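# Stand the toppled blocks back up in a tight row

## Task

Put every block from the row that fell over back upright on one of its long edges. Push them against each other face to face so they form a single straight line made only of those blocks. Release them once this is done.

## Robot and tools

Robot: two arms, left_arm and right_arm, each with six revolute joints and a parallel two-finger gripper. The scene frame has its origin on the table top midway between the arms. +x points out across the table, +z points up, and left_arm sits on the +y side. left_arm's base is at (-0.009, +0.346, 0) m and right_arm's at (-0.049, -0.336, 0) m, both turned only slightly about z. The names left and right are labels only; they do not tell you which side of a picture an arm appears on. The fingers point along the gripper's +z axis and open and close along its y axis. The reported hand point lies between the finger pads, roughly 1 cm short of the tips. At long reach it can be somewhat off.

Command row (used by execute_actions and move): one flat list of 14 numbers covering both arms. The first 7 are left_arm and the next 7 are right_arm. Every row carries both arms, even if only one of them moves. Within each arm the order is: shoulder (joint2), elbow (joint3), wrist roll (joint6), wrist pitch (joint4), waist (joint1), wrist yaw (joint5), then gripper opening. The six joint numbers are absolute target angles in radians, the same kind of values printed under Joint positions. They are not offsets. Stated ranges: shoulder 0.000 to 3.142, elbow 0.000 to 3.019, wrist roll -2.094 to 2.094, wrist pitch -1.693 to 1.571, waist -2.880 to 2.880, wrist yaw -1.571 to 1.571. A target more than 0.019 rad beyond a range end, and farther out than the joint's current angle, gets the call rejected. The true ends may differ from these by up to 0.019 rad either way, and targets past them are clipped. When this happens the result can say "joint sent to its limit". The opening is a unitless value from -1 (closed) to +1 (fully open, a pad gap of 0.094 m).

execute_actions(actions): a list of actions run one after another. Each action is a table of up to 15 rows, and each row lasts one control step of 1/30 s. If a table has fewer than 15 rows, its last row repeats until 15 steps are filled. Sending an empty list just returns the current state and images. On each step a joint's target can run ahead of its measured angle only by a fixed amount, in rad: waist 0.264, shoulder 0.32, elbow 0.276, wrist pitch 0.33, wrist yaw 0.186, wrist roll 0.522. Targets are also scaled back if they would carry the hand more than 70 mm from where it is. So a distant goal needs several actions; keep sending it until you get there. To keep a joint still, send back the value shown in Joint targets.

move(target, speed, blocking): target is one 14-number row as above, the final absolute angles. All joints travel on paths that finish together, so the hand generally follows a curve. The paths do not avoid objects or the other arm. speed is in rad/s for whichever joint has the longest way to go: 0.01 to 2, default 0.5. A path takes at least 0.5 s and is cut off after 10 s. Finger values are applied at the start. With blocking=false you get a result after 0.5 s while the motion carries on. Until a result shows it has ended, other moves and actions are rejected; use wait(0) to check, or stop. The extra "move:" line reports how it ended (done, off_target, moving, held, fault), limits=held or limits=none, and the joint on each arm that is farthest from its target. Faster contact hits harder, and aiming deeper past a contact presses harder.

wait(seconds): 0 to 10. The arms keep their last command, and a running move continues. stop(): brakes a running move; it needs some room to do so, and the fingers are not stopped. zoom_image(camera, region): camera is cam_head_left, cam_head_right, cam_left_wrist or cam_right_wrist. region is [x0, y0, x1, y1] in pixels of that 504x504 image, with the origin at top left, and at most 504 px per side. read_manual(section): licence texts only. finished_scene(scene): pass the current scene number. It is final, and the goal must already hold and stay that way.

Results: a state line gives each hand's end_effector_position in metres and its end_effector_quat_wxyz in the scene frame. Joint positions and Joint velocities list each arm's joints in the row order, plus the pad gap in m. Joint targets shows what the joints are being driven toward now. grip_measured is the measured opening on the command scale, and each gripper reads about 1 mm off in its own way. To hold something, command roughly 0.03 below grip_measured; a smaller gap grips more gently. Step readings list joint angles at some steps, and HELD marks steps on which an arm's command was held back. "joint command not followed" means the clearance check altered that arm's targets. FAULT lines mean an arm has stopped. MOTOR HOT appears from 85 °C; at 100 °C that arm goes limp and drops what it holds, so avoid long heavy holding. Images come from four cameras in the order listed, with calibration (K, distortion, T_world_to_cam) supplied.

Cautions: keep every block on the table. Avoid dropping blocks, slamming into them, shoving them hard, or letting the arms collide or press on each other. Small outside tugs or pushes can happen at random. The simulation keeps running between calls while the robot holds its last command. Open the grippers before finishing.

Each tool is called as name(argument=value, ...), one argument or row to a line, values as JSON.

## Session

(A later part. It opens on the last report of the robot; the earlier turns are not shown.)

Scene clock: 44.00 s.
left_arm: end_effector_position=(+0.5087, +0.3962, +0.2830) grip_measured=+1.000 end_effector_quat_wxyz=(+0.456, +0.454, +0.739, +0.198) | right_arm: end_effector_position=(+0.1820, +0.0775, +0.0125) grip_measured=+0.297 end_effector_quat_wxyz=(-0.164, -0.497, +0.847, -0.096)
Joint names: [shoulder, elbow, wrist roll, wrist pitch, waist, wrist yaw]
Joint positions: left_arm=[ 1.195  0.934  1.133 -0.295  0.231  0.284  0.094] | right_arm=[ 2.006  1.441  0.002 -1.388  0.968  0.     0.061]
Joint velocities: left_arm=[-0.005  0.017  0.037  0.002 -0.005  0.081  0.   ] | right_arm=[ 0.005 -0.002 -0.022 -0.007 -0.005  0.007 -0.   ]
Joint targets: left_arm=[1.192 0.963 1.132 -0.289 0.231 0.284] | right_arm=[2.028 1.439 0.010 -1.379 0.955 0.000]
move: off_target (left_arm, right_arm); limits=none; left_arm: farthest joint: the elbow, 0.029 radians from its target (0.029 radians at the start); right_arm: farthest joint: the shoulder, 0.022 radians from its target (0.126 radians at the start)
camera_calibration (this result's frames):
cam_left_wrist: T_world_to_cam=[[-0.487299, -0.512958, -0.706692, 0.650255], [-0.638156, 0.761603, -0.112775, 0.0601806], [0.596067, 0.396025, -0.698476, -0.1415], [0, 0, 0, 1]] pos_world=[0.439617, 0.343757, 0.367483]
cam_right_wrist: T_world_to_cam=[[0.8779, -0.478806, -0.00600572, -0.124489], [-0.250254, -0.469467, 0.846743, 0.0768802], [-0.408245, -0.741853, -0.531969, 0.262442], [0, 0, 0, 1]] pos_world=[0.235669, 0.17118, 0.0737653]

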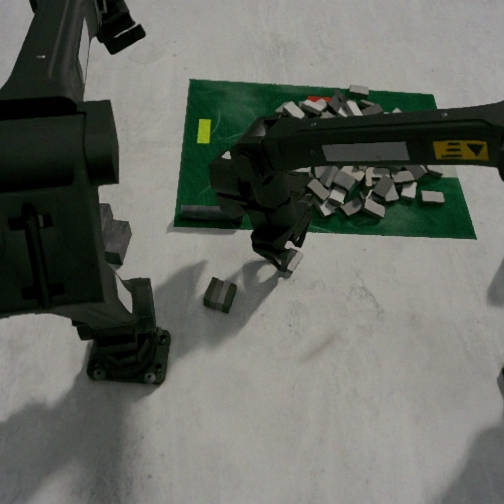

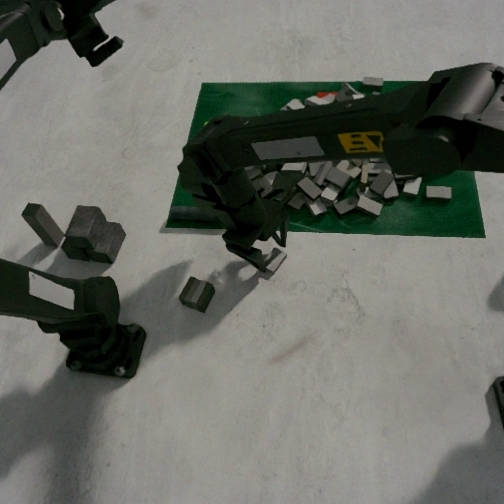

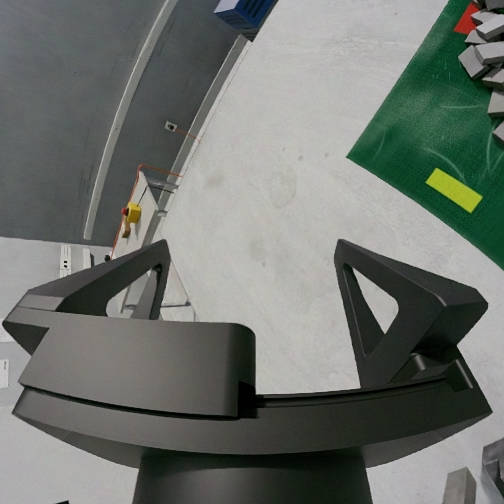

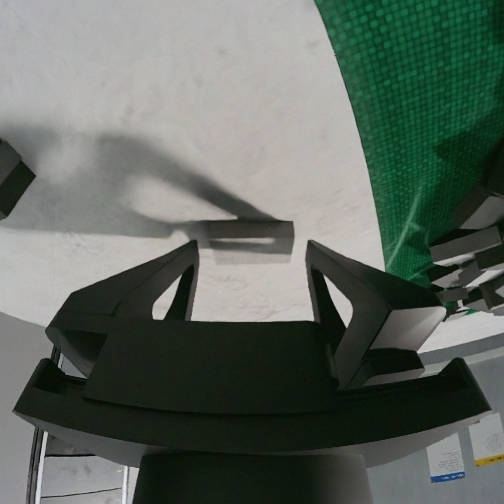

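execute_actions(
  actions=[
    [[1.192,0.963,1.132,-0.289,0.231,0.284,1,2.036,1.439,0.01,-1.379,0.955,0,0.05]],
    [[1.192,0.963,1.132,-0.289,0.231,0.284,1,2.036,1.439,0.01,-1.379,0.955,0,-0.14]],
  ],
)

move(
  target=[1.192,0.963,1.132,-0.289,0.231,0.284,1,1.85,1.42,0.01,-1.4,0.955,0,-0.14],
)

move(
  target=[1.192,0.963,1.132,-0.289,0.231,0.284,1,1.45,0.95,0.01,-0.6,1.1,0,-0.14],
  speed=0.9,
)

move(
  target=[1.192,0.963,1.132,-0.289,0.231,0.284,1,1.6,0.53,0.01,0.65,1.207,0,-0.14],
  speed=0.9,
)

move(
  target=[1.192,0.963,1.132,-0.289,0.231,0.284,1,1.775,0.53,0.01,0.81,1.207,0,-0.14],
  speed=0.2,
)

Scene clock: 46.80 s.
left_arm: end_effector_position=(+0.5087, +0.3962, +0.2830) grip_measured=+1.000 end_effector_quat_wxyz=(+0.456, +0.454, +0.739, +0.198) | right_arm: end_effector_position=(+0.1821, +0.0775, +0.0123) grip_measured=-0.100 end_effector_quat_wxyz=(-0.164, -0.497, +0.847, -0.096)
Joint names: [shoulder, elbow, wrist roll, wrist pitch, waist, wrist yaw]
Joint positions: left_arm=[ 1.195  0.934  1.133 -0.295  0.231  0.284  0.094] | right_arm=[ 2.007  1.441  0.002 -1.387  0.968  0.     0.042]
Joint velocities: left_arm=[-0.005 -0.022  0.022  0.027 -0.005  0.007  0.   ] | right_arm=[ 0.005 -0.022  0.007 -0.007  0.005  0.007 -0.   ]
Joint targets: left_arm=[1.192 0.963 1.132 -0.289 0.231 0.284] | right_arm=[2.036 1.439 0.010 -1.379 0.955 0.000]
Step readings (joint positions; steps 1 to 15: 1st action; 16 to 30: 2nd action):
0: left_arm=[1.195 0.934 1.133 -0.295 0.231 0.284] | right_arm=[2.006 1.441 0.002 -1.388 0.968 0.000]
1: left_arm=[1.195 0.934 1.133 -0.295 0.231 0.284] | right_arm=[2.006 1.441 0.002 -1.388 0.968 0.000]
2: left_arm=[1.195 0.934 1.133 -0.295 0.231 0.284] | right_arm=[2.006 1.441 0.002 -1.388 0.968 0.000]
4: left_arm=[1.195 0.934 1.133 -0.295 0.231 0.284] | right_arm=[2.006 1.441 0.002 -1.388 0.968 0.000]
8: left_arm=[1.195 0.934 1.133 -0.295 0.231 0.284] | right_arm=[2.006 1.441 0.002 -1.388 0.968 0.000]
15: left_arm=[1.195 0.934 1.133 -0.295 0.231 0.284] | right_arm=[2.006 1.441 0.002 -1.388 0.968 0.000]
16: left_arm=[1.195 0.934 1.133 -0.295 0.231 0.284] | right_arm=[2.006 1.441 0.002 -1.388 0.968 0.000]
17: left_arm=[1.195 0.934 1.133 -0.295 0.231 0.284] | right_arm=[2.007 1.441 0.002 -1.387 0.968 0.000]
19: left_arm=[1.195 0.934 1.133 -0.295 0.231 0.284] | right_arm=[2.007 1.441 0.002 -1.387 0.968 0.000]
23: left_arm=[1.195 0.934 1.133 -0.295 0.231 0.284] | right_arm=[2.007 1.441 0.002 -1.387 0.968 0.000]
30: Joint positions above
camera_calibration (this result's frames):
cam_left_wrist: T_world_to_cam=[[-0.487299, -0.512958, -0.706692, 0.650255], [-0.638156, 0.761603, -0.112775, 0.0601806], [0.596067, 0.396025, -0.698476, -0.1415], [0, 0, 0, 1]] pos_world=[0.439617, 0.343757, 0.367483]
cam_right_wrist: T_world_to_cam=[[0.877731, -0.479117, -0.00586337, -0.124438], [-0.250526, -0.46932, 0.846744, 0.0771162], [-0.408441, -0.741745, -0.531968, 0.262394], [0, 0, 0, 1]] pos_world=[0.235715, 0.171202, 0.073558]

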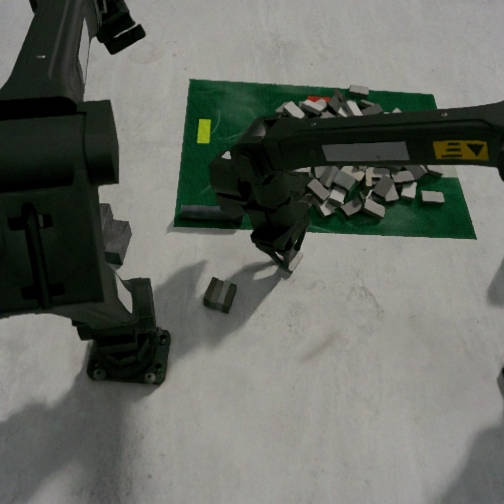

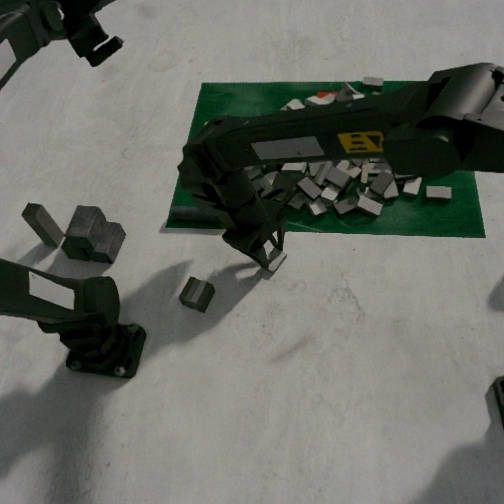

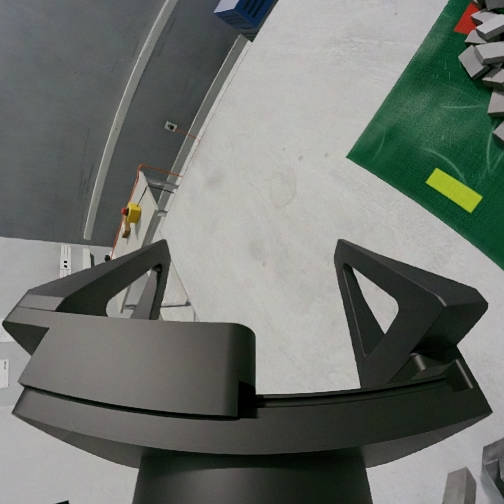

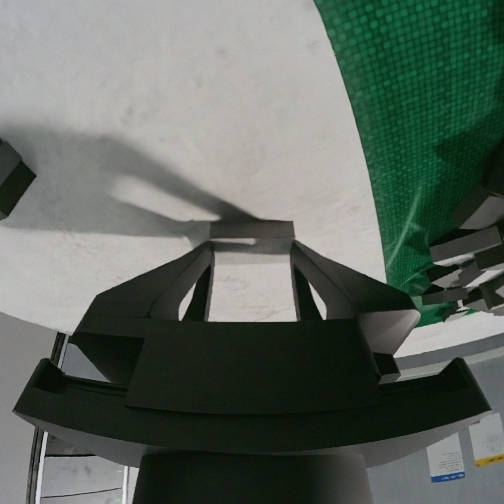

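Scene clock: 47.67 s.
left_arm: end_effector_position=(+0.5087, +0.3962, +0.2830) grip_measured=+1.000 end_effector_quat_wxyz=(+0.456, +0.454, +0.739, +0.198) | right_arm: end_effector_position=(+0.1840, +0.0810, +0.0856) grip_measured=-0.100 end_effector_quat_wxyz=(-0.101, -0.502, +0.857, -0.059)
Joint names: [shoulder, elbow, wrist roll, wrist pitch, waist, wrist yaw]
Joint positions: left_arm=[ 1.195  0.934  1.133 -0.295  0.231  0.284  0.094] | right_arm=[ 1.833  1.418  0.002 -1.391  0.968  0.     0.042]
Joint velocities: left_arm=[ 0.005  0.007 -0.051 -0.012  0.005  0.066  0.   ] | right_arm=[-0.005  0.012  0.007 -0.012  0.015  0.095  0.   ]
Joint targets: left_arm=[1.192 0.963 1.132 -0.289 0.231 0.284] | right_arm=[1.850 1.420 0.010 -1.400 0.955 -0.000]
move: off_target (left_arm); limits=none; left_arm: farthest joint: the elbow, 0.029 radians from its target (0.029 radians at the start); right_arm: farthest joint: the shoulder, 0.017 radians from its target (0.157 radians at the start)
camera_calibration (this result's frames):
cam_left_wrist: T_world_to_cam=[[-0.487299, -0.512958, -0.706692, 0.650255], [-0.638156, 0.761603, -0.112775, 0.0601806], [0.596067, 0.396025, -0.698476, -0.1415], [0, 0, 0, 1]] pos_world=[0.439617, 0.343757, 0.367483]
cam_right_wrist: T_world_to_cam=[[0.878107, -0.478443, -0.00457486, -0.124275], [-0.308296, -0.573089, 0.759291, 0.0436816], [-0.365899, -0.665328, -0.650735, 0.300982], [0, 0, 0, 1]] pos_world=[0.232723, 0.165827, 0.162124]

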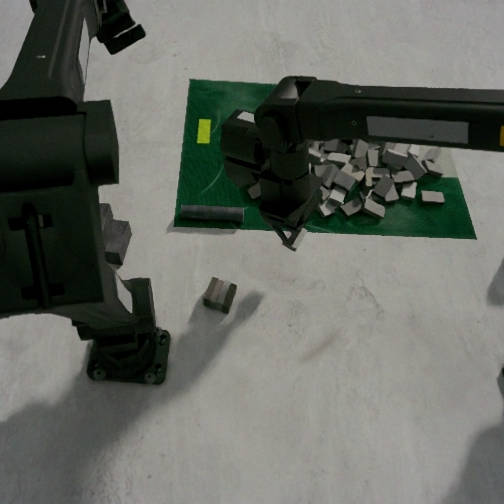

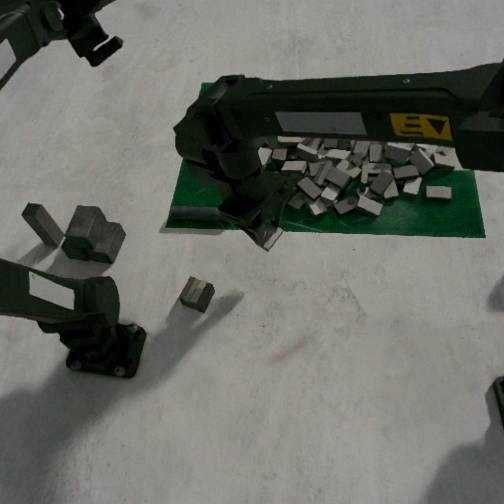

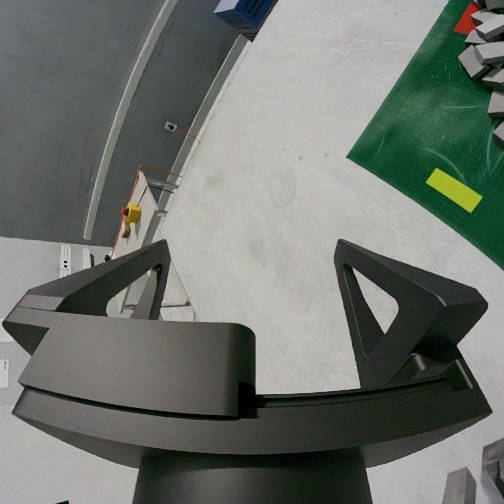

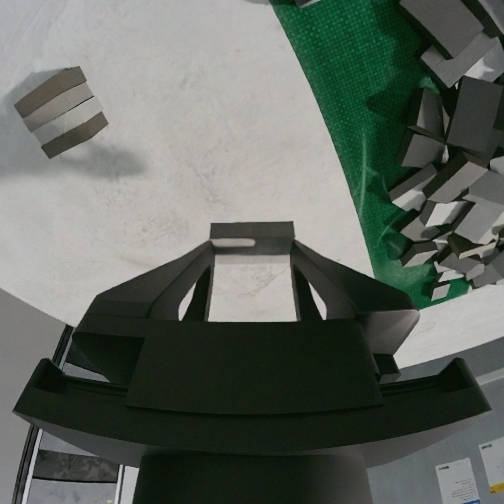

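Scene clock: 49.10 s.
left_arm: end_effector_position=(+0.5087, +0.3962, +0.2830) grip_measured=+1.000 end_effector_quat_wxyz=(+0.456, +0.454, +0.739, +0.198) | right_arm: end_effector_position=(+0.1349, +0.1132, +0.1056) grip_measured=-0.101 end_effector_quat_wxyz=(+0.183, -0.543, +0.810, +0.123)
Joint names: [shoulder, elbow, wrist roll, wrist pitch, waist, wrist yaw]
Joint positions: left_arm=[ 1.195  0.934  1.133 -0.295  0.231  0.284  0.094] | right_arm=[ 1.459  0.948  0.002 -0.616  1.089  0.     0.042]
Joint velocities: left_arm=[-0.005 -0.002  0.022 -0.002  0.005 -0.066  0.   ] | right_arm=[-0.005  0.007 -0.007 -0.012  0.015 -0.022  0.   ]
Joint targets: left_arm=[1.192 0.963 1.132 -0.289 0.231 0.284] | right_arm=[1.450 0.950 0.010 -0.600 1.100 0.000]
move: off_target (left_arm); limits=none; left_arm: farthest joint: the elbow, 0.029 radians from its target (0.029 radians at the start); right_arm: farthest joint: the wrist pitch, 0.016 radians from its target (0.791 radians at the start)
camera_calibration (this result's frames):
cam_left_wrist: T_world_to_cam=[[-0.487299, -0.512958, -0.706692, 0.650255], [-0.638156, 0.761603, -0.112775, 0.0601806], [0.596067, 0.396025, -0.698476, -0.1415], [0, 0, 0, 1]] pos_world=[0.439617, 0.343757, 0.367483]
cam_right_wrist: T_world_to_cam=[[0.929733, -0.368227, 0.00214997, -0.0857784], [-0.362403, -0.913961, 0.182591, 0.138577], [-0.0652699, -0.17054, -0.983187, 0.255913], [0, 0, 0, 1]] pos_world=[0.146675, 0.138712, 0.226492]

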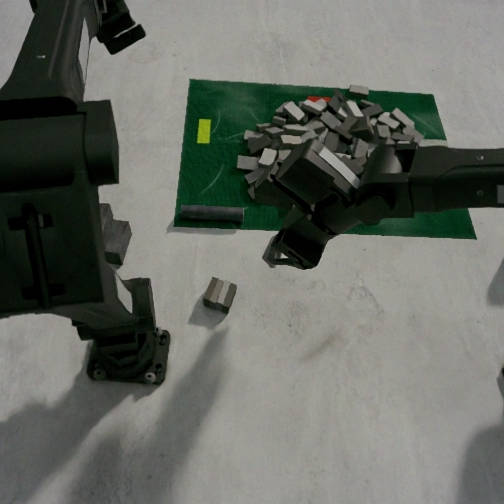

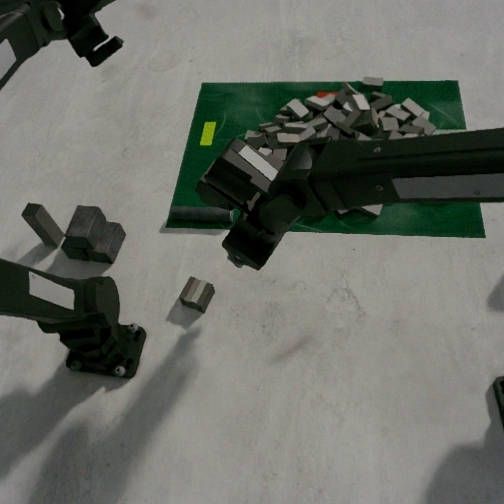

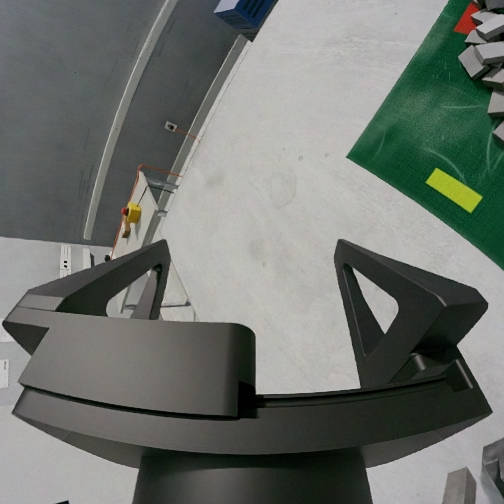

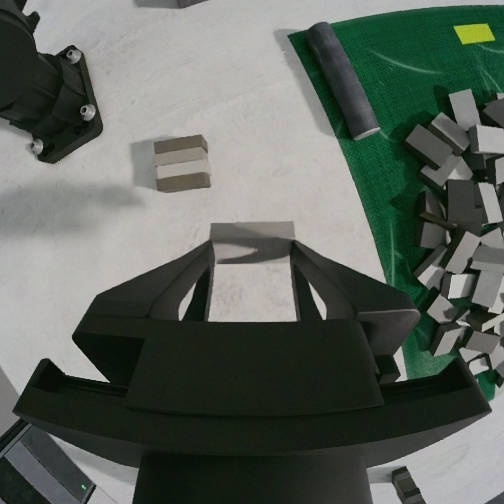

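Scene clock: 51.10 s.
left_arm: end_effector_position=(+0.5087, +0.3962, +0.2830) grip_measured=+1.000 end_effector_quat_wxyz=(+0.456, +0.454, +0.739, +0.198) | right_arm: end_effector_position=(+0.0926, +0.1493, +0.0713) grip_measured=-0.101 end_effector_quat_wxyz=(+0.430, -0.505, +0.674, +0.324)
Joint names: [shoulder, elbow, wrist roll, wrist pitch, waist, wrist yaw]
Joint positions: left_arm=[ 1.195  0.934  1.133 -0.295  0.231  0.284  0.094] | right_arm=[1.588 0.527 0.002 0.628 1.194 0.    0.042]
Joint velocities: left_arm=[ 0.015 -0.002  0.007 -0.002 -0.005  0.022  0.   ] | right_arm=[-0.015  0.002  0.007 -0.002 -0.015  0.007  0.   ]
Joint targets: left_arm=[1.192 0.963 1.132 -0.289 0.231 0.284] | right_arm=[1.600 0.530 0.010 0.650 1.207 -0.000]
move: off_target (left_arm, right_arm); limits=none; left_arm: farthest joint: the elbow, 0.029 radians from its target (0.029 radians at the start); right_arm: farthest joint: the wrist pitch, 0.022 radians from its target (1.266 radians at the start)
camera_calibration (this result's frames):
cam_left_wrist: T_world_to_cam=[[-0.487299, -0.512958, -0.706692, 0.650255], [-0.638156, 0.761603, -0.112775, 0.0601806], [0.596067, 0.396025, -0.698476, -0.1415], [0, 0, 0, 1]] pos_world=[0.439617, 0.343757, 0.367483]
cam_right_wrist: T_world_to_cam=[[0.962053, -0.272746, 0.00801875, -0.0507632], [-0.234241, -0.840596, -0.488396, 0.18753], [0.139948, 0.467984, -0.872586, 0.103368], [0, 0, 0, 1]] pos_world=[0.0782981, 0.0954174, 0.182193]

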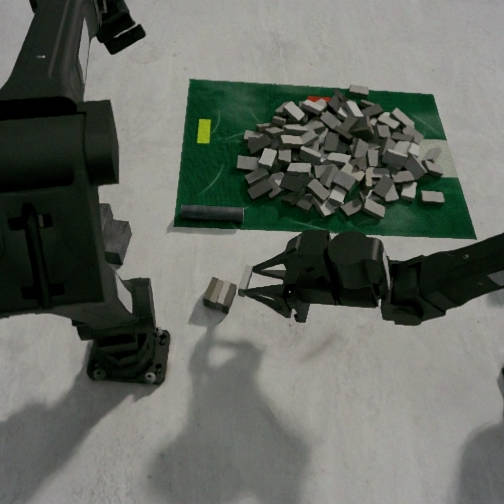

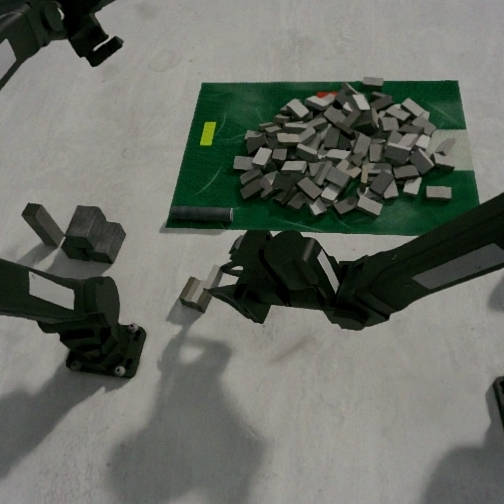

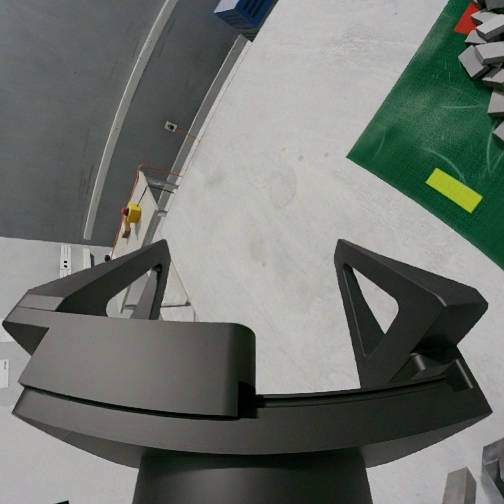

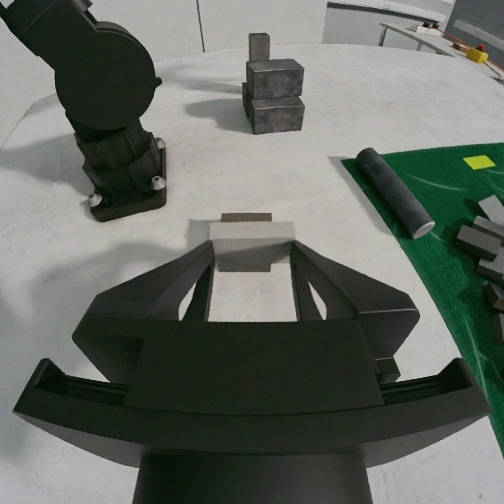

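Scene clock: 52.53 s.
left_arm: end_effector_position=(+0.5087, +0.3962, +0.2830) grip_measured=+1.000 end_effector_quat_wxyz=(+0.456, +0.454, +0.739, +0.198) | right_arm: end_effector_position=(+0.0931, +0.1510, +0.0204) grip_measured=-0.101 end_effector_quat_wxyz=(+0.424, -0.508, +0.678, +0.319)
Joint names: [shoulder, elbow, wrist roll, wrist pitch, waist, wrist yaw]
Joint positions: left_arm=[ 1.195  0.934  1.133 -0.295  0.231  0.284  0.094] | right_arm=[1.766 0.527 0.002 0.787 1.194 0.    0.042]
Joint velocities: left_arm=[-0.005 -0.027  0.037 -0.002  0.015 -0.007  0.   ] | right_arm=[-0.015  0.022  0.007  0.002 -0.005 -0.007 -0.   ]
Joint targets: left_arm=[1.192 0.963 1.132 -0.289 0.231 0.284] | right_arm=[1.775 0.530 0.010 0.810 1.207 -0.000]
move: off_target (left_arm, right_arm); limits=none; left_arm: farthest joint: the elbow, 0.029 radians from its target (0.029 radians at the start); right_arm: farthest joint: the wrist pitch, 0.023 radians from its target (0.182 radians at the start)
camera_calibration (this result's frames):
cam_left_wrist: T_world_to_cam=[[-0.487299, -0.512958, -0.706692, 0.650255], [-0.638156, 0.761603, -0.112775, 0.0601806], [0.596067, 0.396025, -0.698476, -0.1415], [0, 0, 0, 1]] pos_world=[0.439617, 0.343757, 0.367483]
cam_right_wrist: T_world_to_cam=[[0.962093, -0.272606, 0.00790247, -0.0503886], [-0.236693, -0.849043, -0.472337, 0.165379], [0.135471, 0.452562, -0.881383, 0.0610261], [0, 0, 0, 1]] pos_world=[0.0793555, 0.0990598, 0.1323]

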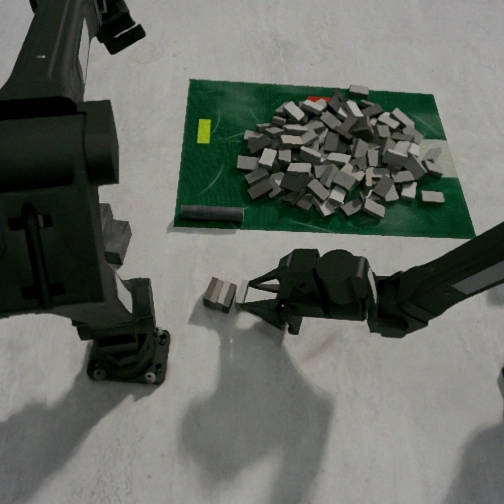

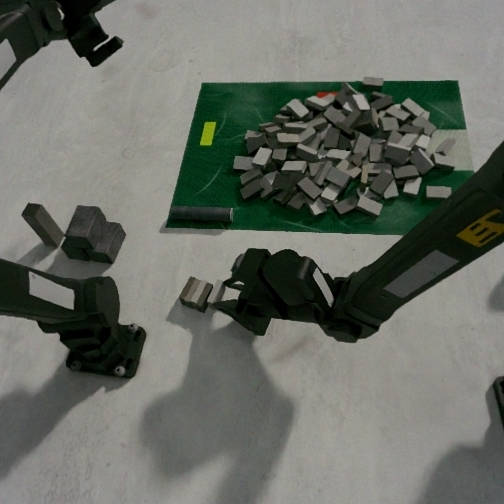

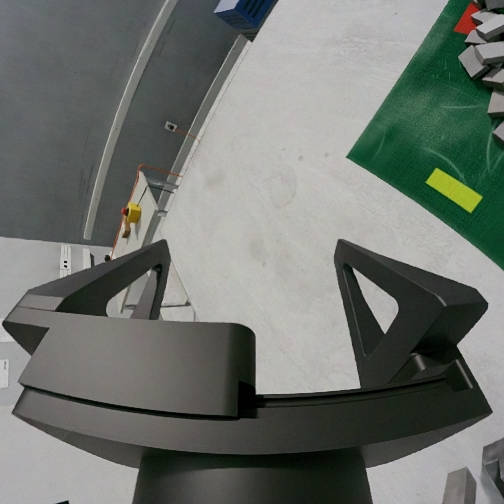

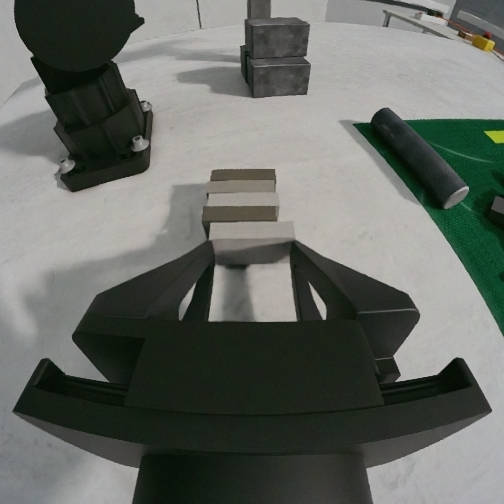

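move(
  target=[1.192,0.963,1.132,-0.289,0.231,0.284,1,1.815,0.53,0.01,0.84,1.218,0,-0.14],
  speed=0.05,
)

execute_actions(
  actions=[
    [[1.192,0.963,1.132,-0.289,0.231,0.284,1,1.815,0.53,0.01,0.84,1.218,0,0.15]],
  ],
)

move(
  target=[1.192,0.963,1.132,-0.289,0.231,0.284,1,1.5,0.5,0.01,0.6,1.218,0,0.15],
)

move(
  target=[1.192,0.963,1.132,-0.289,0.231,0.284,1,1.55,1.15,1,-0.6,1.218,0,1],
  speed=1.2,
)

move(
  target=[1.192,0.963,1.132,-0.289,0.231,0.284,1,1.9,1.465,1.58,-1.11,1.218,0,1],
  speed=0.8,
)

Scene clock: 56.37 s.
left_arm: end_effector_position=(+0.5087, +0.3962, +0.2830) grip_measured=+1.000 end_effector_quat_wxyz=(+0.456, +0.454, +0.739, +0.198) | right_arm: end_effector_position=(+0.0885, +0.1520, +0.0118) grip_measured=-0.101 end_effector_quat_wxyz=(+0.423, -0.511, +0.676, +0.321)
Joint names: [shoulder, elbow, wrist roll, wrist pitch, waist, wrist yaw]
Joint positions: left_arm=[ 1.195  0.934  1.133 -0.295  0.231  0.284  0.094] | right_arm=[1.798 0.527 0.002 0.819 1.203 0.    0.042]
Joint velocities: left_arm=[-0.005  0.012 -0.022  0.002 -0.015 -0.095  0.   ] | right_arm=[ 0.015  0.012 -0.037  0.002 -0.015  0.037  0.   ]
Joint targets: left_arm=[1.192 0.963 1.132 -0.289 0.231 0.284] | right_arm=[1.815 0.530 0.010 0.840 1.218 0.000]
move: off_target (left_arm, right_arm); limits=none; left_arm: farthest joint: the elbow, 0.029 radians from its target (0.029 radians at the start); right_arm: farthest joint: the wrist pitch, 0.021 radians from its target (0.053 radians at the start)
camera_calibration (this result's frames):
cam_left_wrist: T_world_to_cam=[[-0.487299, -0.512958, -0.706692, 0.650255], [-0.638156, 0.761603, -0.112775, 0.0601806], [0.596067, 0.396025, -0.698476, -0.1415], [0, 0, 0, 1]] pos_world=[0.439617, 0.343757, 0.367483]
cam_right_wrist: T_world_to_cam=[[0.96455, -0.263783, 0.00790002, -0.0472327], [-0.228959, -0.851348, -0.472001, 0.160793], [0.131231, 0.453459, -0.881563, 0.0538747], [0, 0, 0, 1]] pos_world=[0.0753032, 0.100001, 0.123761]

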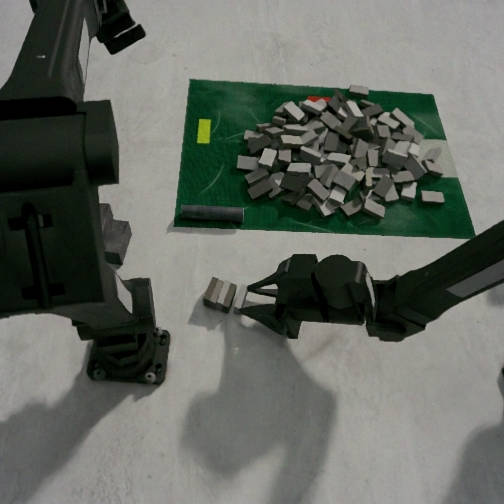

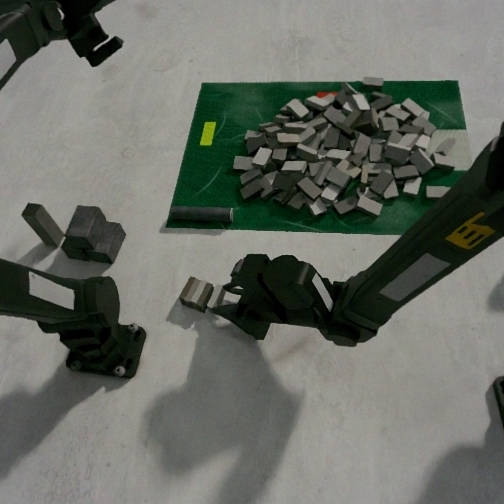

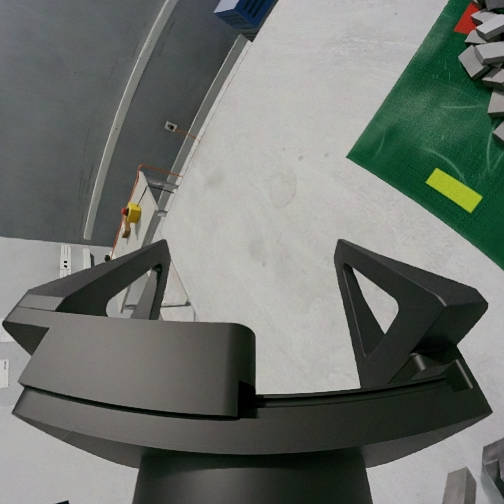

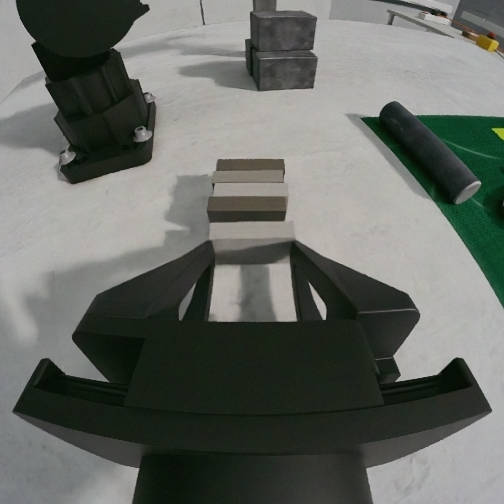

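Scene clock: 56.87 s.
left_arm: end_effector_position=(+0.5087, +0.3962, +0.2830) grip_measured=+1.000 end_effector_quat_wxyz=(+0.456, +0.454, +0.739, +0.198) | right_arm: end_effector_position=(+0.0887, +0.1525, +0.0129) grip_measured=+0.147 end_effector_quat_wxyz=(+0.424, -0.511, +0.675, +0.322)
Joint names: [shoulder, elbow, wrist roll, wrist pitch, waist, wrist yaw]
Joint positions: left_arm=[ 1.195  0.934  1.133 -0.295  0.231  0.284  0.094] | right_arm=[1.798 0.527 0.002 0.824 1.203 0.    0.054]
Joint velocities: left_arm=[-0.015 -0.012  0.007  0.007 -0.005 -0.066  0.   ] | right_arm=[-0.005  0.012 -0.037 -0.002  0.005 -0.022 -0.   ]
Joint targets: left_arm=[1.192 0.963 1.132 -0.289 0.231 0.284] | right_arm=[1.815 0.530 0.010 0.840 1.218 -0.000]
Step readings (joint positions):
0: left_arm=[1.195 0.934 1.133 -0.295 0.231 0.284] | right_arm=[1.798 0.527 0.002 0.819 1.203 0.000]
1: left_arm=[1.195 0.934 1.133 -0.295 0.231 0.284] | right_arm=[1.798 0.527 0.002 0.819 1.203 0.000]
2: left_arm=[1.195 0.934 1.133 -0.295 0.231 0.284] | right_arm=[1.798 0.527 0.002 0.821 1.203 0.000]
4: left_arm=[1.195 0.934 1.133 -0.295 0.231 0.284] | right_arm=[1.798 0.527 0.002 0.823 1.203 0.000]
8: left_arm=[1.195 0.934 1.133 -0.295 0.231 0.284] | right_arm=[1.798 0.527 0.002 0.824 1.203 0.000]
15: Joint positions above
camera_calibration (this result's frames):
cam_left_wrist: T_world_to_cam=[[-0.487299, -0.512958, -0.706692, 0.650255], [-0.638156, 0.761603, -0.112775, 0.0601806], [0.596067, 0.396025, -0.698476, -0.1415], [0, 0, 0, 1]] pos_world=[0.439617, 0.343757, 0.367483]
cam_right_wrist: T_world_to_cam=[[0.964539, -0.263821, 0.00793179, -0.0472385], [-0.228324, -0.849084, -0.476367, 0.161433], [0.13241, 0.457663, -0.879211, 0.0538162], [0, 0, 0, 1]] pos_world=[0.0752967, 0.0999783, 0.124592]

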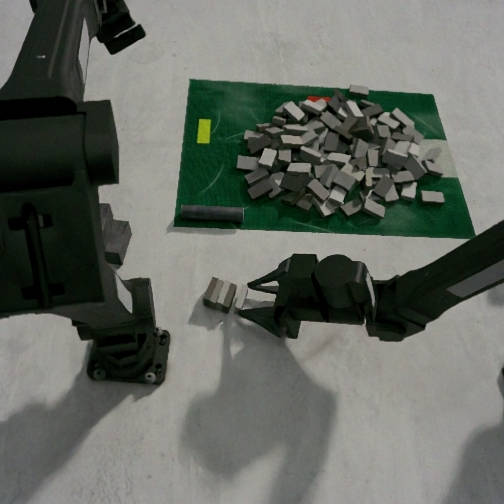

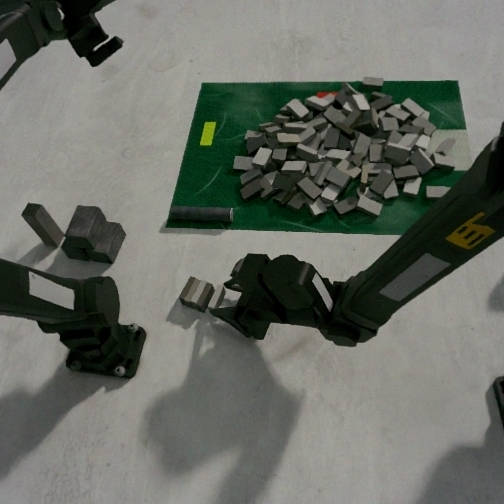

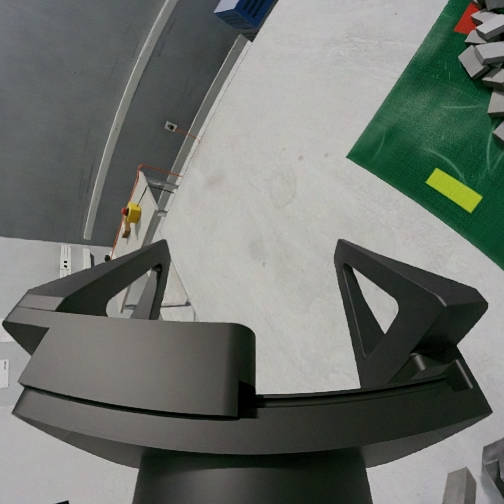

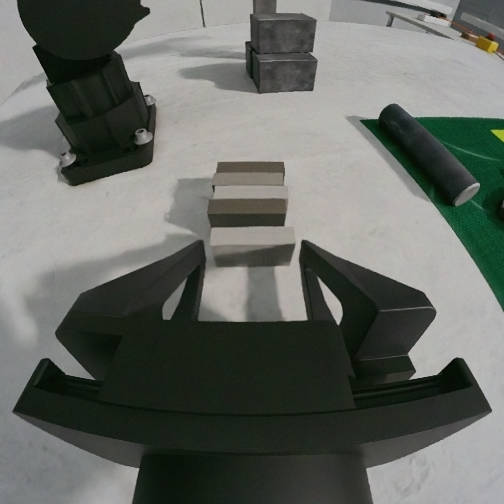

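Scene clock: 57.97 s.
left_arm: end_effector_position=(+0.5087, +0.3962, +0.2830) grip_measured=+1.000 end_effector_quat_wxyz=(+0.456, +0.454, +0.739, +0.198) | right_arm: end_effector_position=(+0.0862, +0.1437, +0.1020) grip_measured=+0.147 end_effector_quat_wxyz=(+0.446, -0.500, +0.661, +0.339)
Joint names: [shoulder, elbow, wrist roll, wrist pitch, waist, wrist yaw]
Joint positions: left_arm=[ 1.195  0.934  1.133 -0.295  0.231  0.284  0.094] | right_arm=[1.496 0.505 0.002 0.609 1.203 0.    0.054]
Joint velocities: left_arm=[ 0.005  0.017 -0.007  0.012 -0.005  0.051  0.   ] | right_arm=[ 0.005 -0.002 -0.037 -0.007  0.005  0.022  0.   ]
Joint targets: left_arm=[1.192 0.963 1.132 -0.289 0.231 0.284] | right_arm=[1.500 0.500 0.010 0.600 1.218 0.000]
move: off_target (left_arm); limits=none; left_arm: farthest joint: the elbow, 0.029 radians from its target (0.029 radians at the start); right_arm: farthest joint: the waist, 0.015 radians from its target (0.015 radians at the start)
camera_calibration (this result's frames):
cam_left_wrist: T_world_to_cam=[[-0.487299, -0.512958, -0.706692, 0.650255], [-0.638156, 0.761603, -0.112775, 0.0601806], [0.596067, 0.396025, -0.698476, -0.1415], [0, 0, 0, 1]] pos_world=[0.439617, 0.343757, 0.367483]
cam_right_wrist: T_world_to_cam=[[0.964396, -0.264332, 0.00833124, -0.0478418], [-0.219435, -0.817384, -0.532665, 0.196241], [0.14761, 0.511872, -0.846285, 0.124098], [0, 0, 0, 1]] pos_world=[0.0708827, 0.0842363, 0.209951]

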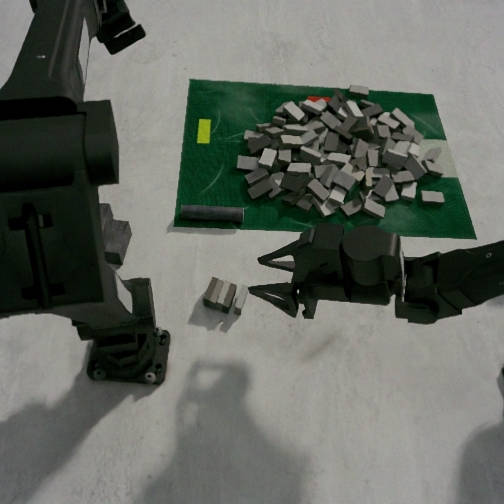

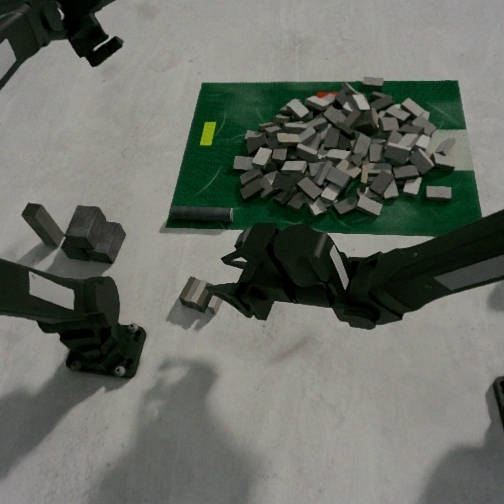

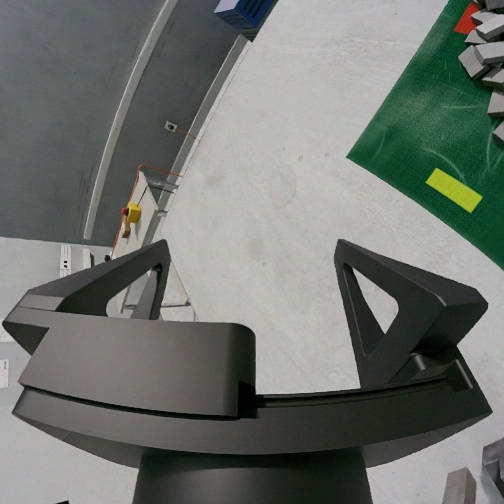

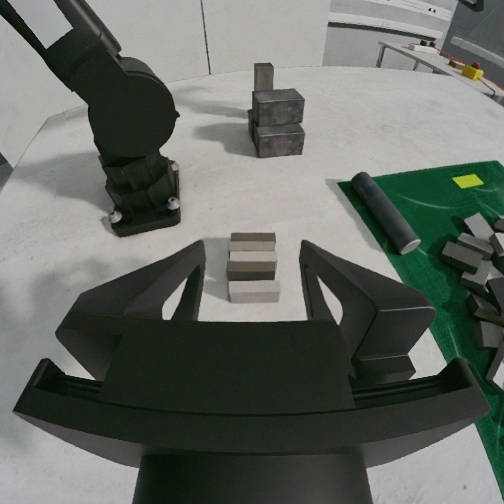

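Scene clock: 59.93 s.
left_arm: end_effector_position=(+0.5087, +0.3962, +0.2830) grip_measured=+1.000 end_effector_quat_wxyz=(+0.456, +0.454, +0.739, +0.198) | right_arm: end_effector_position=(+0.1010, +0.1964, +0.1491) grip_measured=+1.000 end_effector_quat_wxyz=(+0.115, -0.146, +0.949, +0.253)
Joint names: [shoulder, elbow, wrist roll, wrist pitch, waist, wrist yaw]
Joint positions: left_arm=[ 1.195  0.934  1.133 -0.295  0.231  0.284  0.094] | right_arm=[ 1.527  1.11   0.991 -0.591  1.203  0.     0.094]
Joint velocities: left_arm=[-0.005 -0.002  0.007 -0.007 -0.005 -0.022  0.   ] | right_arm=[ 0.005  0.002  0.066 -0.002 -0.005  0.11   0.   ]
Joint targets: left_arm=[1.192 0.963 1.132 -0.289 0.231 0.284] | right_arm=[1.550 1.150 1.000 -0.600 1.218 0.000]
move: off_target (left_arm, right_arm); limits=none; left_arm: farthest joint: the elbow, 0.029 radians from its target (0.029 radians at the start); right_arm: farthest joint: the elbow, 0.040 radians from its target (0.645 radians at the start)
camera_calibration (this result's frames):
cam_left_wrist: T_world_to_cam=[[-0.487299, -0.512958, -0.706692, 0.650255], [-0.638156, 0.761603, -0.112775, 0.0601806], [0.596067, 0.396025, -0.698476, -0.1415], [0, 0, 0, 1]] pos_world=[0.439617, 0.343757, 0.367483]
cam_right_wrist: T_world_to_cam=[[0.347735, -0.825306, -0.444917, 0.191477], [-0.834203, -0.488955, 0.255005, 0.147797], [-0.428001, 0.282477, -0.8585, 0.239751], [0, 0, 0, 1]] pos_world=[0.159323, 0.162569, 0.253328]

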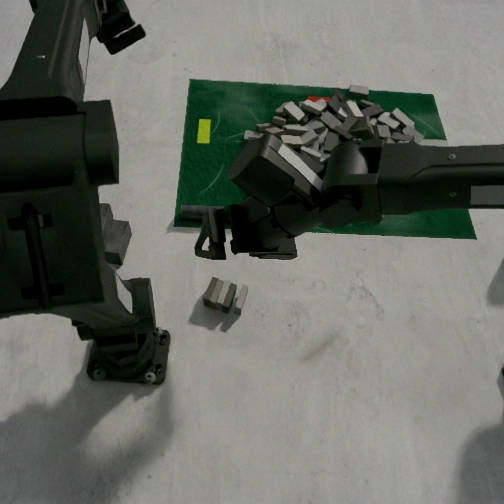

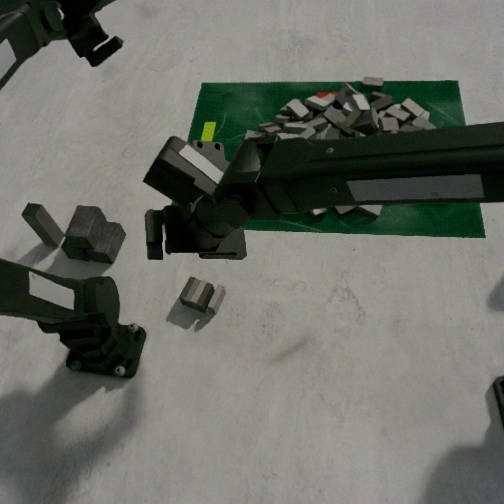

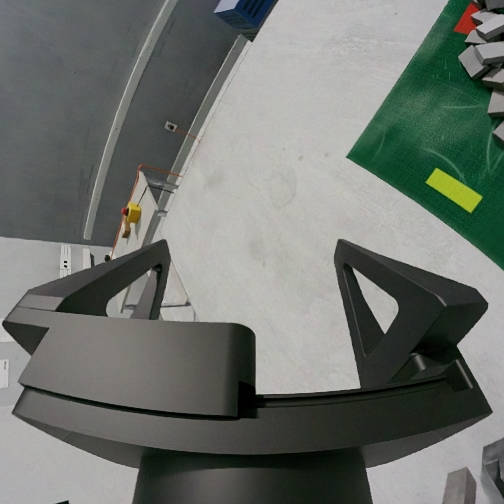

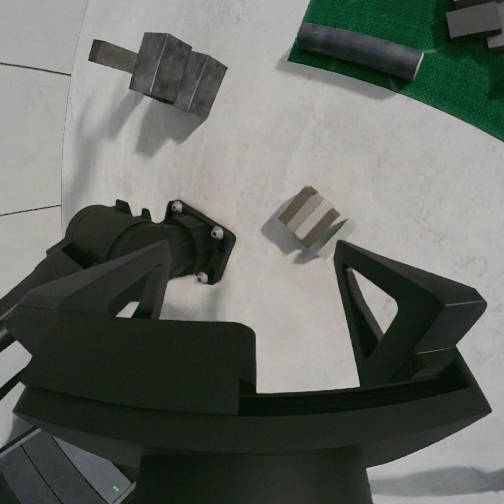

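Scene clock: 61.57 s.
left_arm: end_effector_position=(+0.5087, +0.3962, +0.2830) grip_measured=+1.000 end_effector_quat_wxyz=(+0.456, +0.454, +0.739, +0.198) | right_arm: end_effector_position=(+0.0989, +0.1890, +0.0525) grip_measured=+1.000 end_effector_quat_wxyz=(+0.000, +0.136, +0.991, +0.002)
Joint names: [shoulder, elbow, wrist roll, wrist pitch, waist, wrist yaw]
Joint positions: left_arm=[ 1.195  0.934  1.133 -0.295  0.231  0.284  0.094] | right_arm=[ 1.885  1.42   1.571 -1.101  1.203  0.     0.094]
Joint velocities: left_arm=[-0.015  0.012 -0.037 -0.007 -0.005 -0.007  0.   ] | right_arm=[-0.005  0.002  0.066 -0.002 -0.005  0.037  0.   ]
Joint targets: left_arm=[1.192 0.963 1.132 -0.289 0.231 0.284] | right_arm=[1.900 1.465 1.580 -1.110 1.218 0.000]
move: off_target (left_arm, right_arm); limits=none; left_arm: farthest joint: the elbow, 0.029 radians from its target (0.029 radians at the start); right_arm: farthest joint: the elbow, 0.045 radians from its target (0.355 radians at the start)
camera_calibration (this result's frames):
cam_left_wrist: T_world_to_cam=[[-0.487299, -0.512958, -0.706692, 0.650255], [-0.638156, 0.761603, -0.112775, 0.0601806], [0.596067, 0.396025, -0.698476, -0.1415], [0, 0, 0, 1]] pos_world=[0.439617, 0.343757, 0.367483]
cam_right_wrist: T_world_to_cam=[[-0.258694, -0.965936, -0.00672756, 0.206671], [-0.783029, 0.20562, 0.587015, 0.0132804], [-0.565636, 0.157125, -0.809548, 0.192802], [0, 0, 0, 1]] pos_world=[0.172919, 0.166606, 0.149677]

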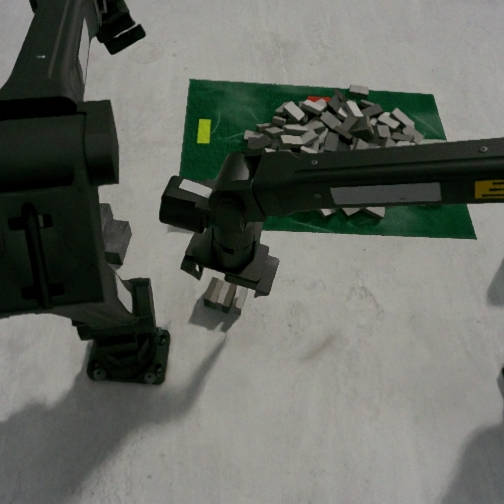

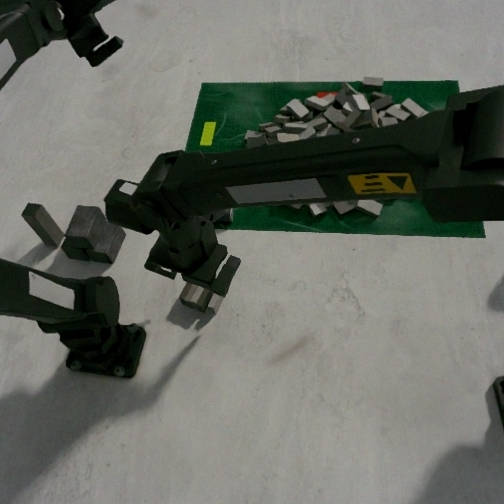

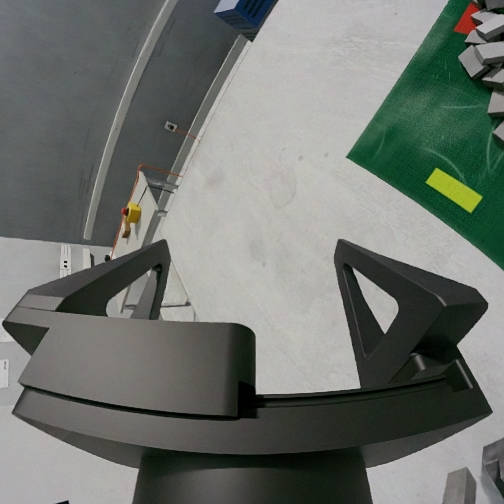

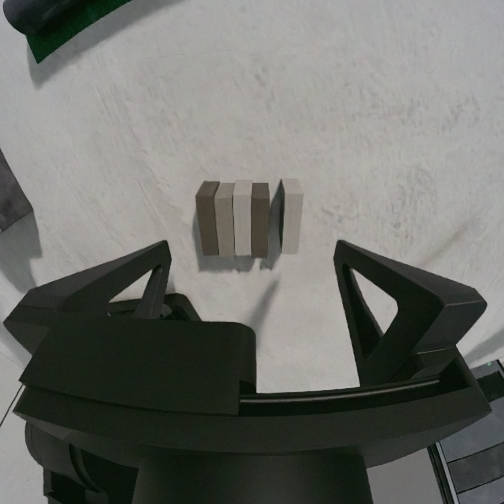

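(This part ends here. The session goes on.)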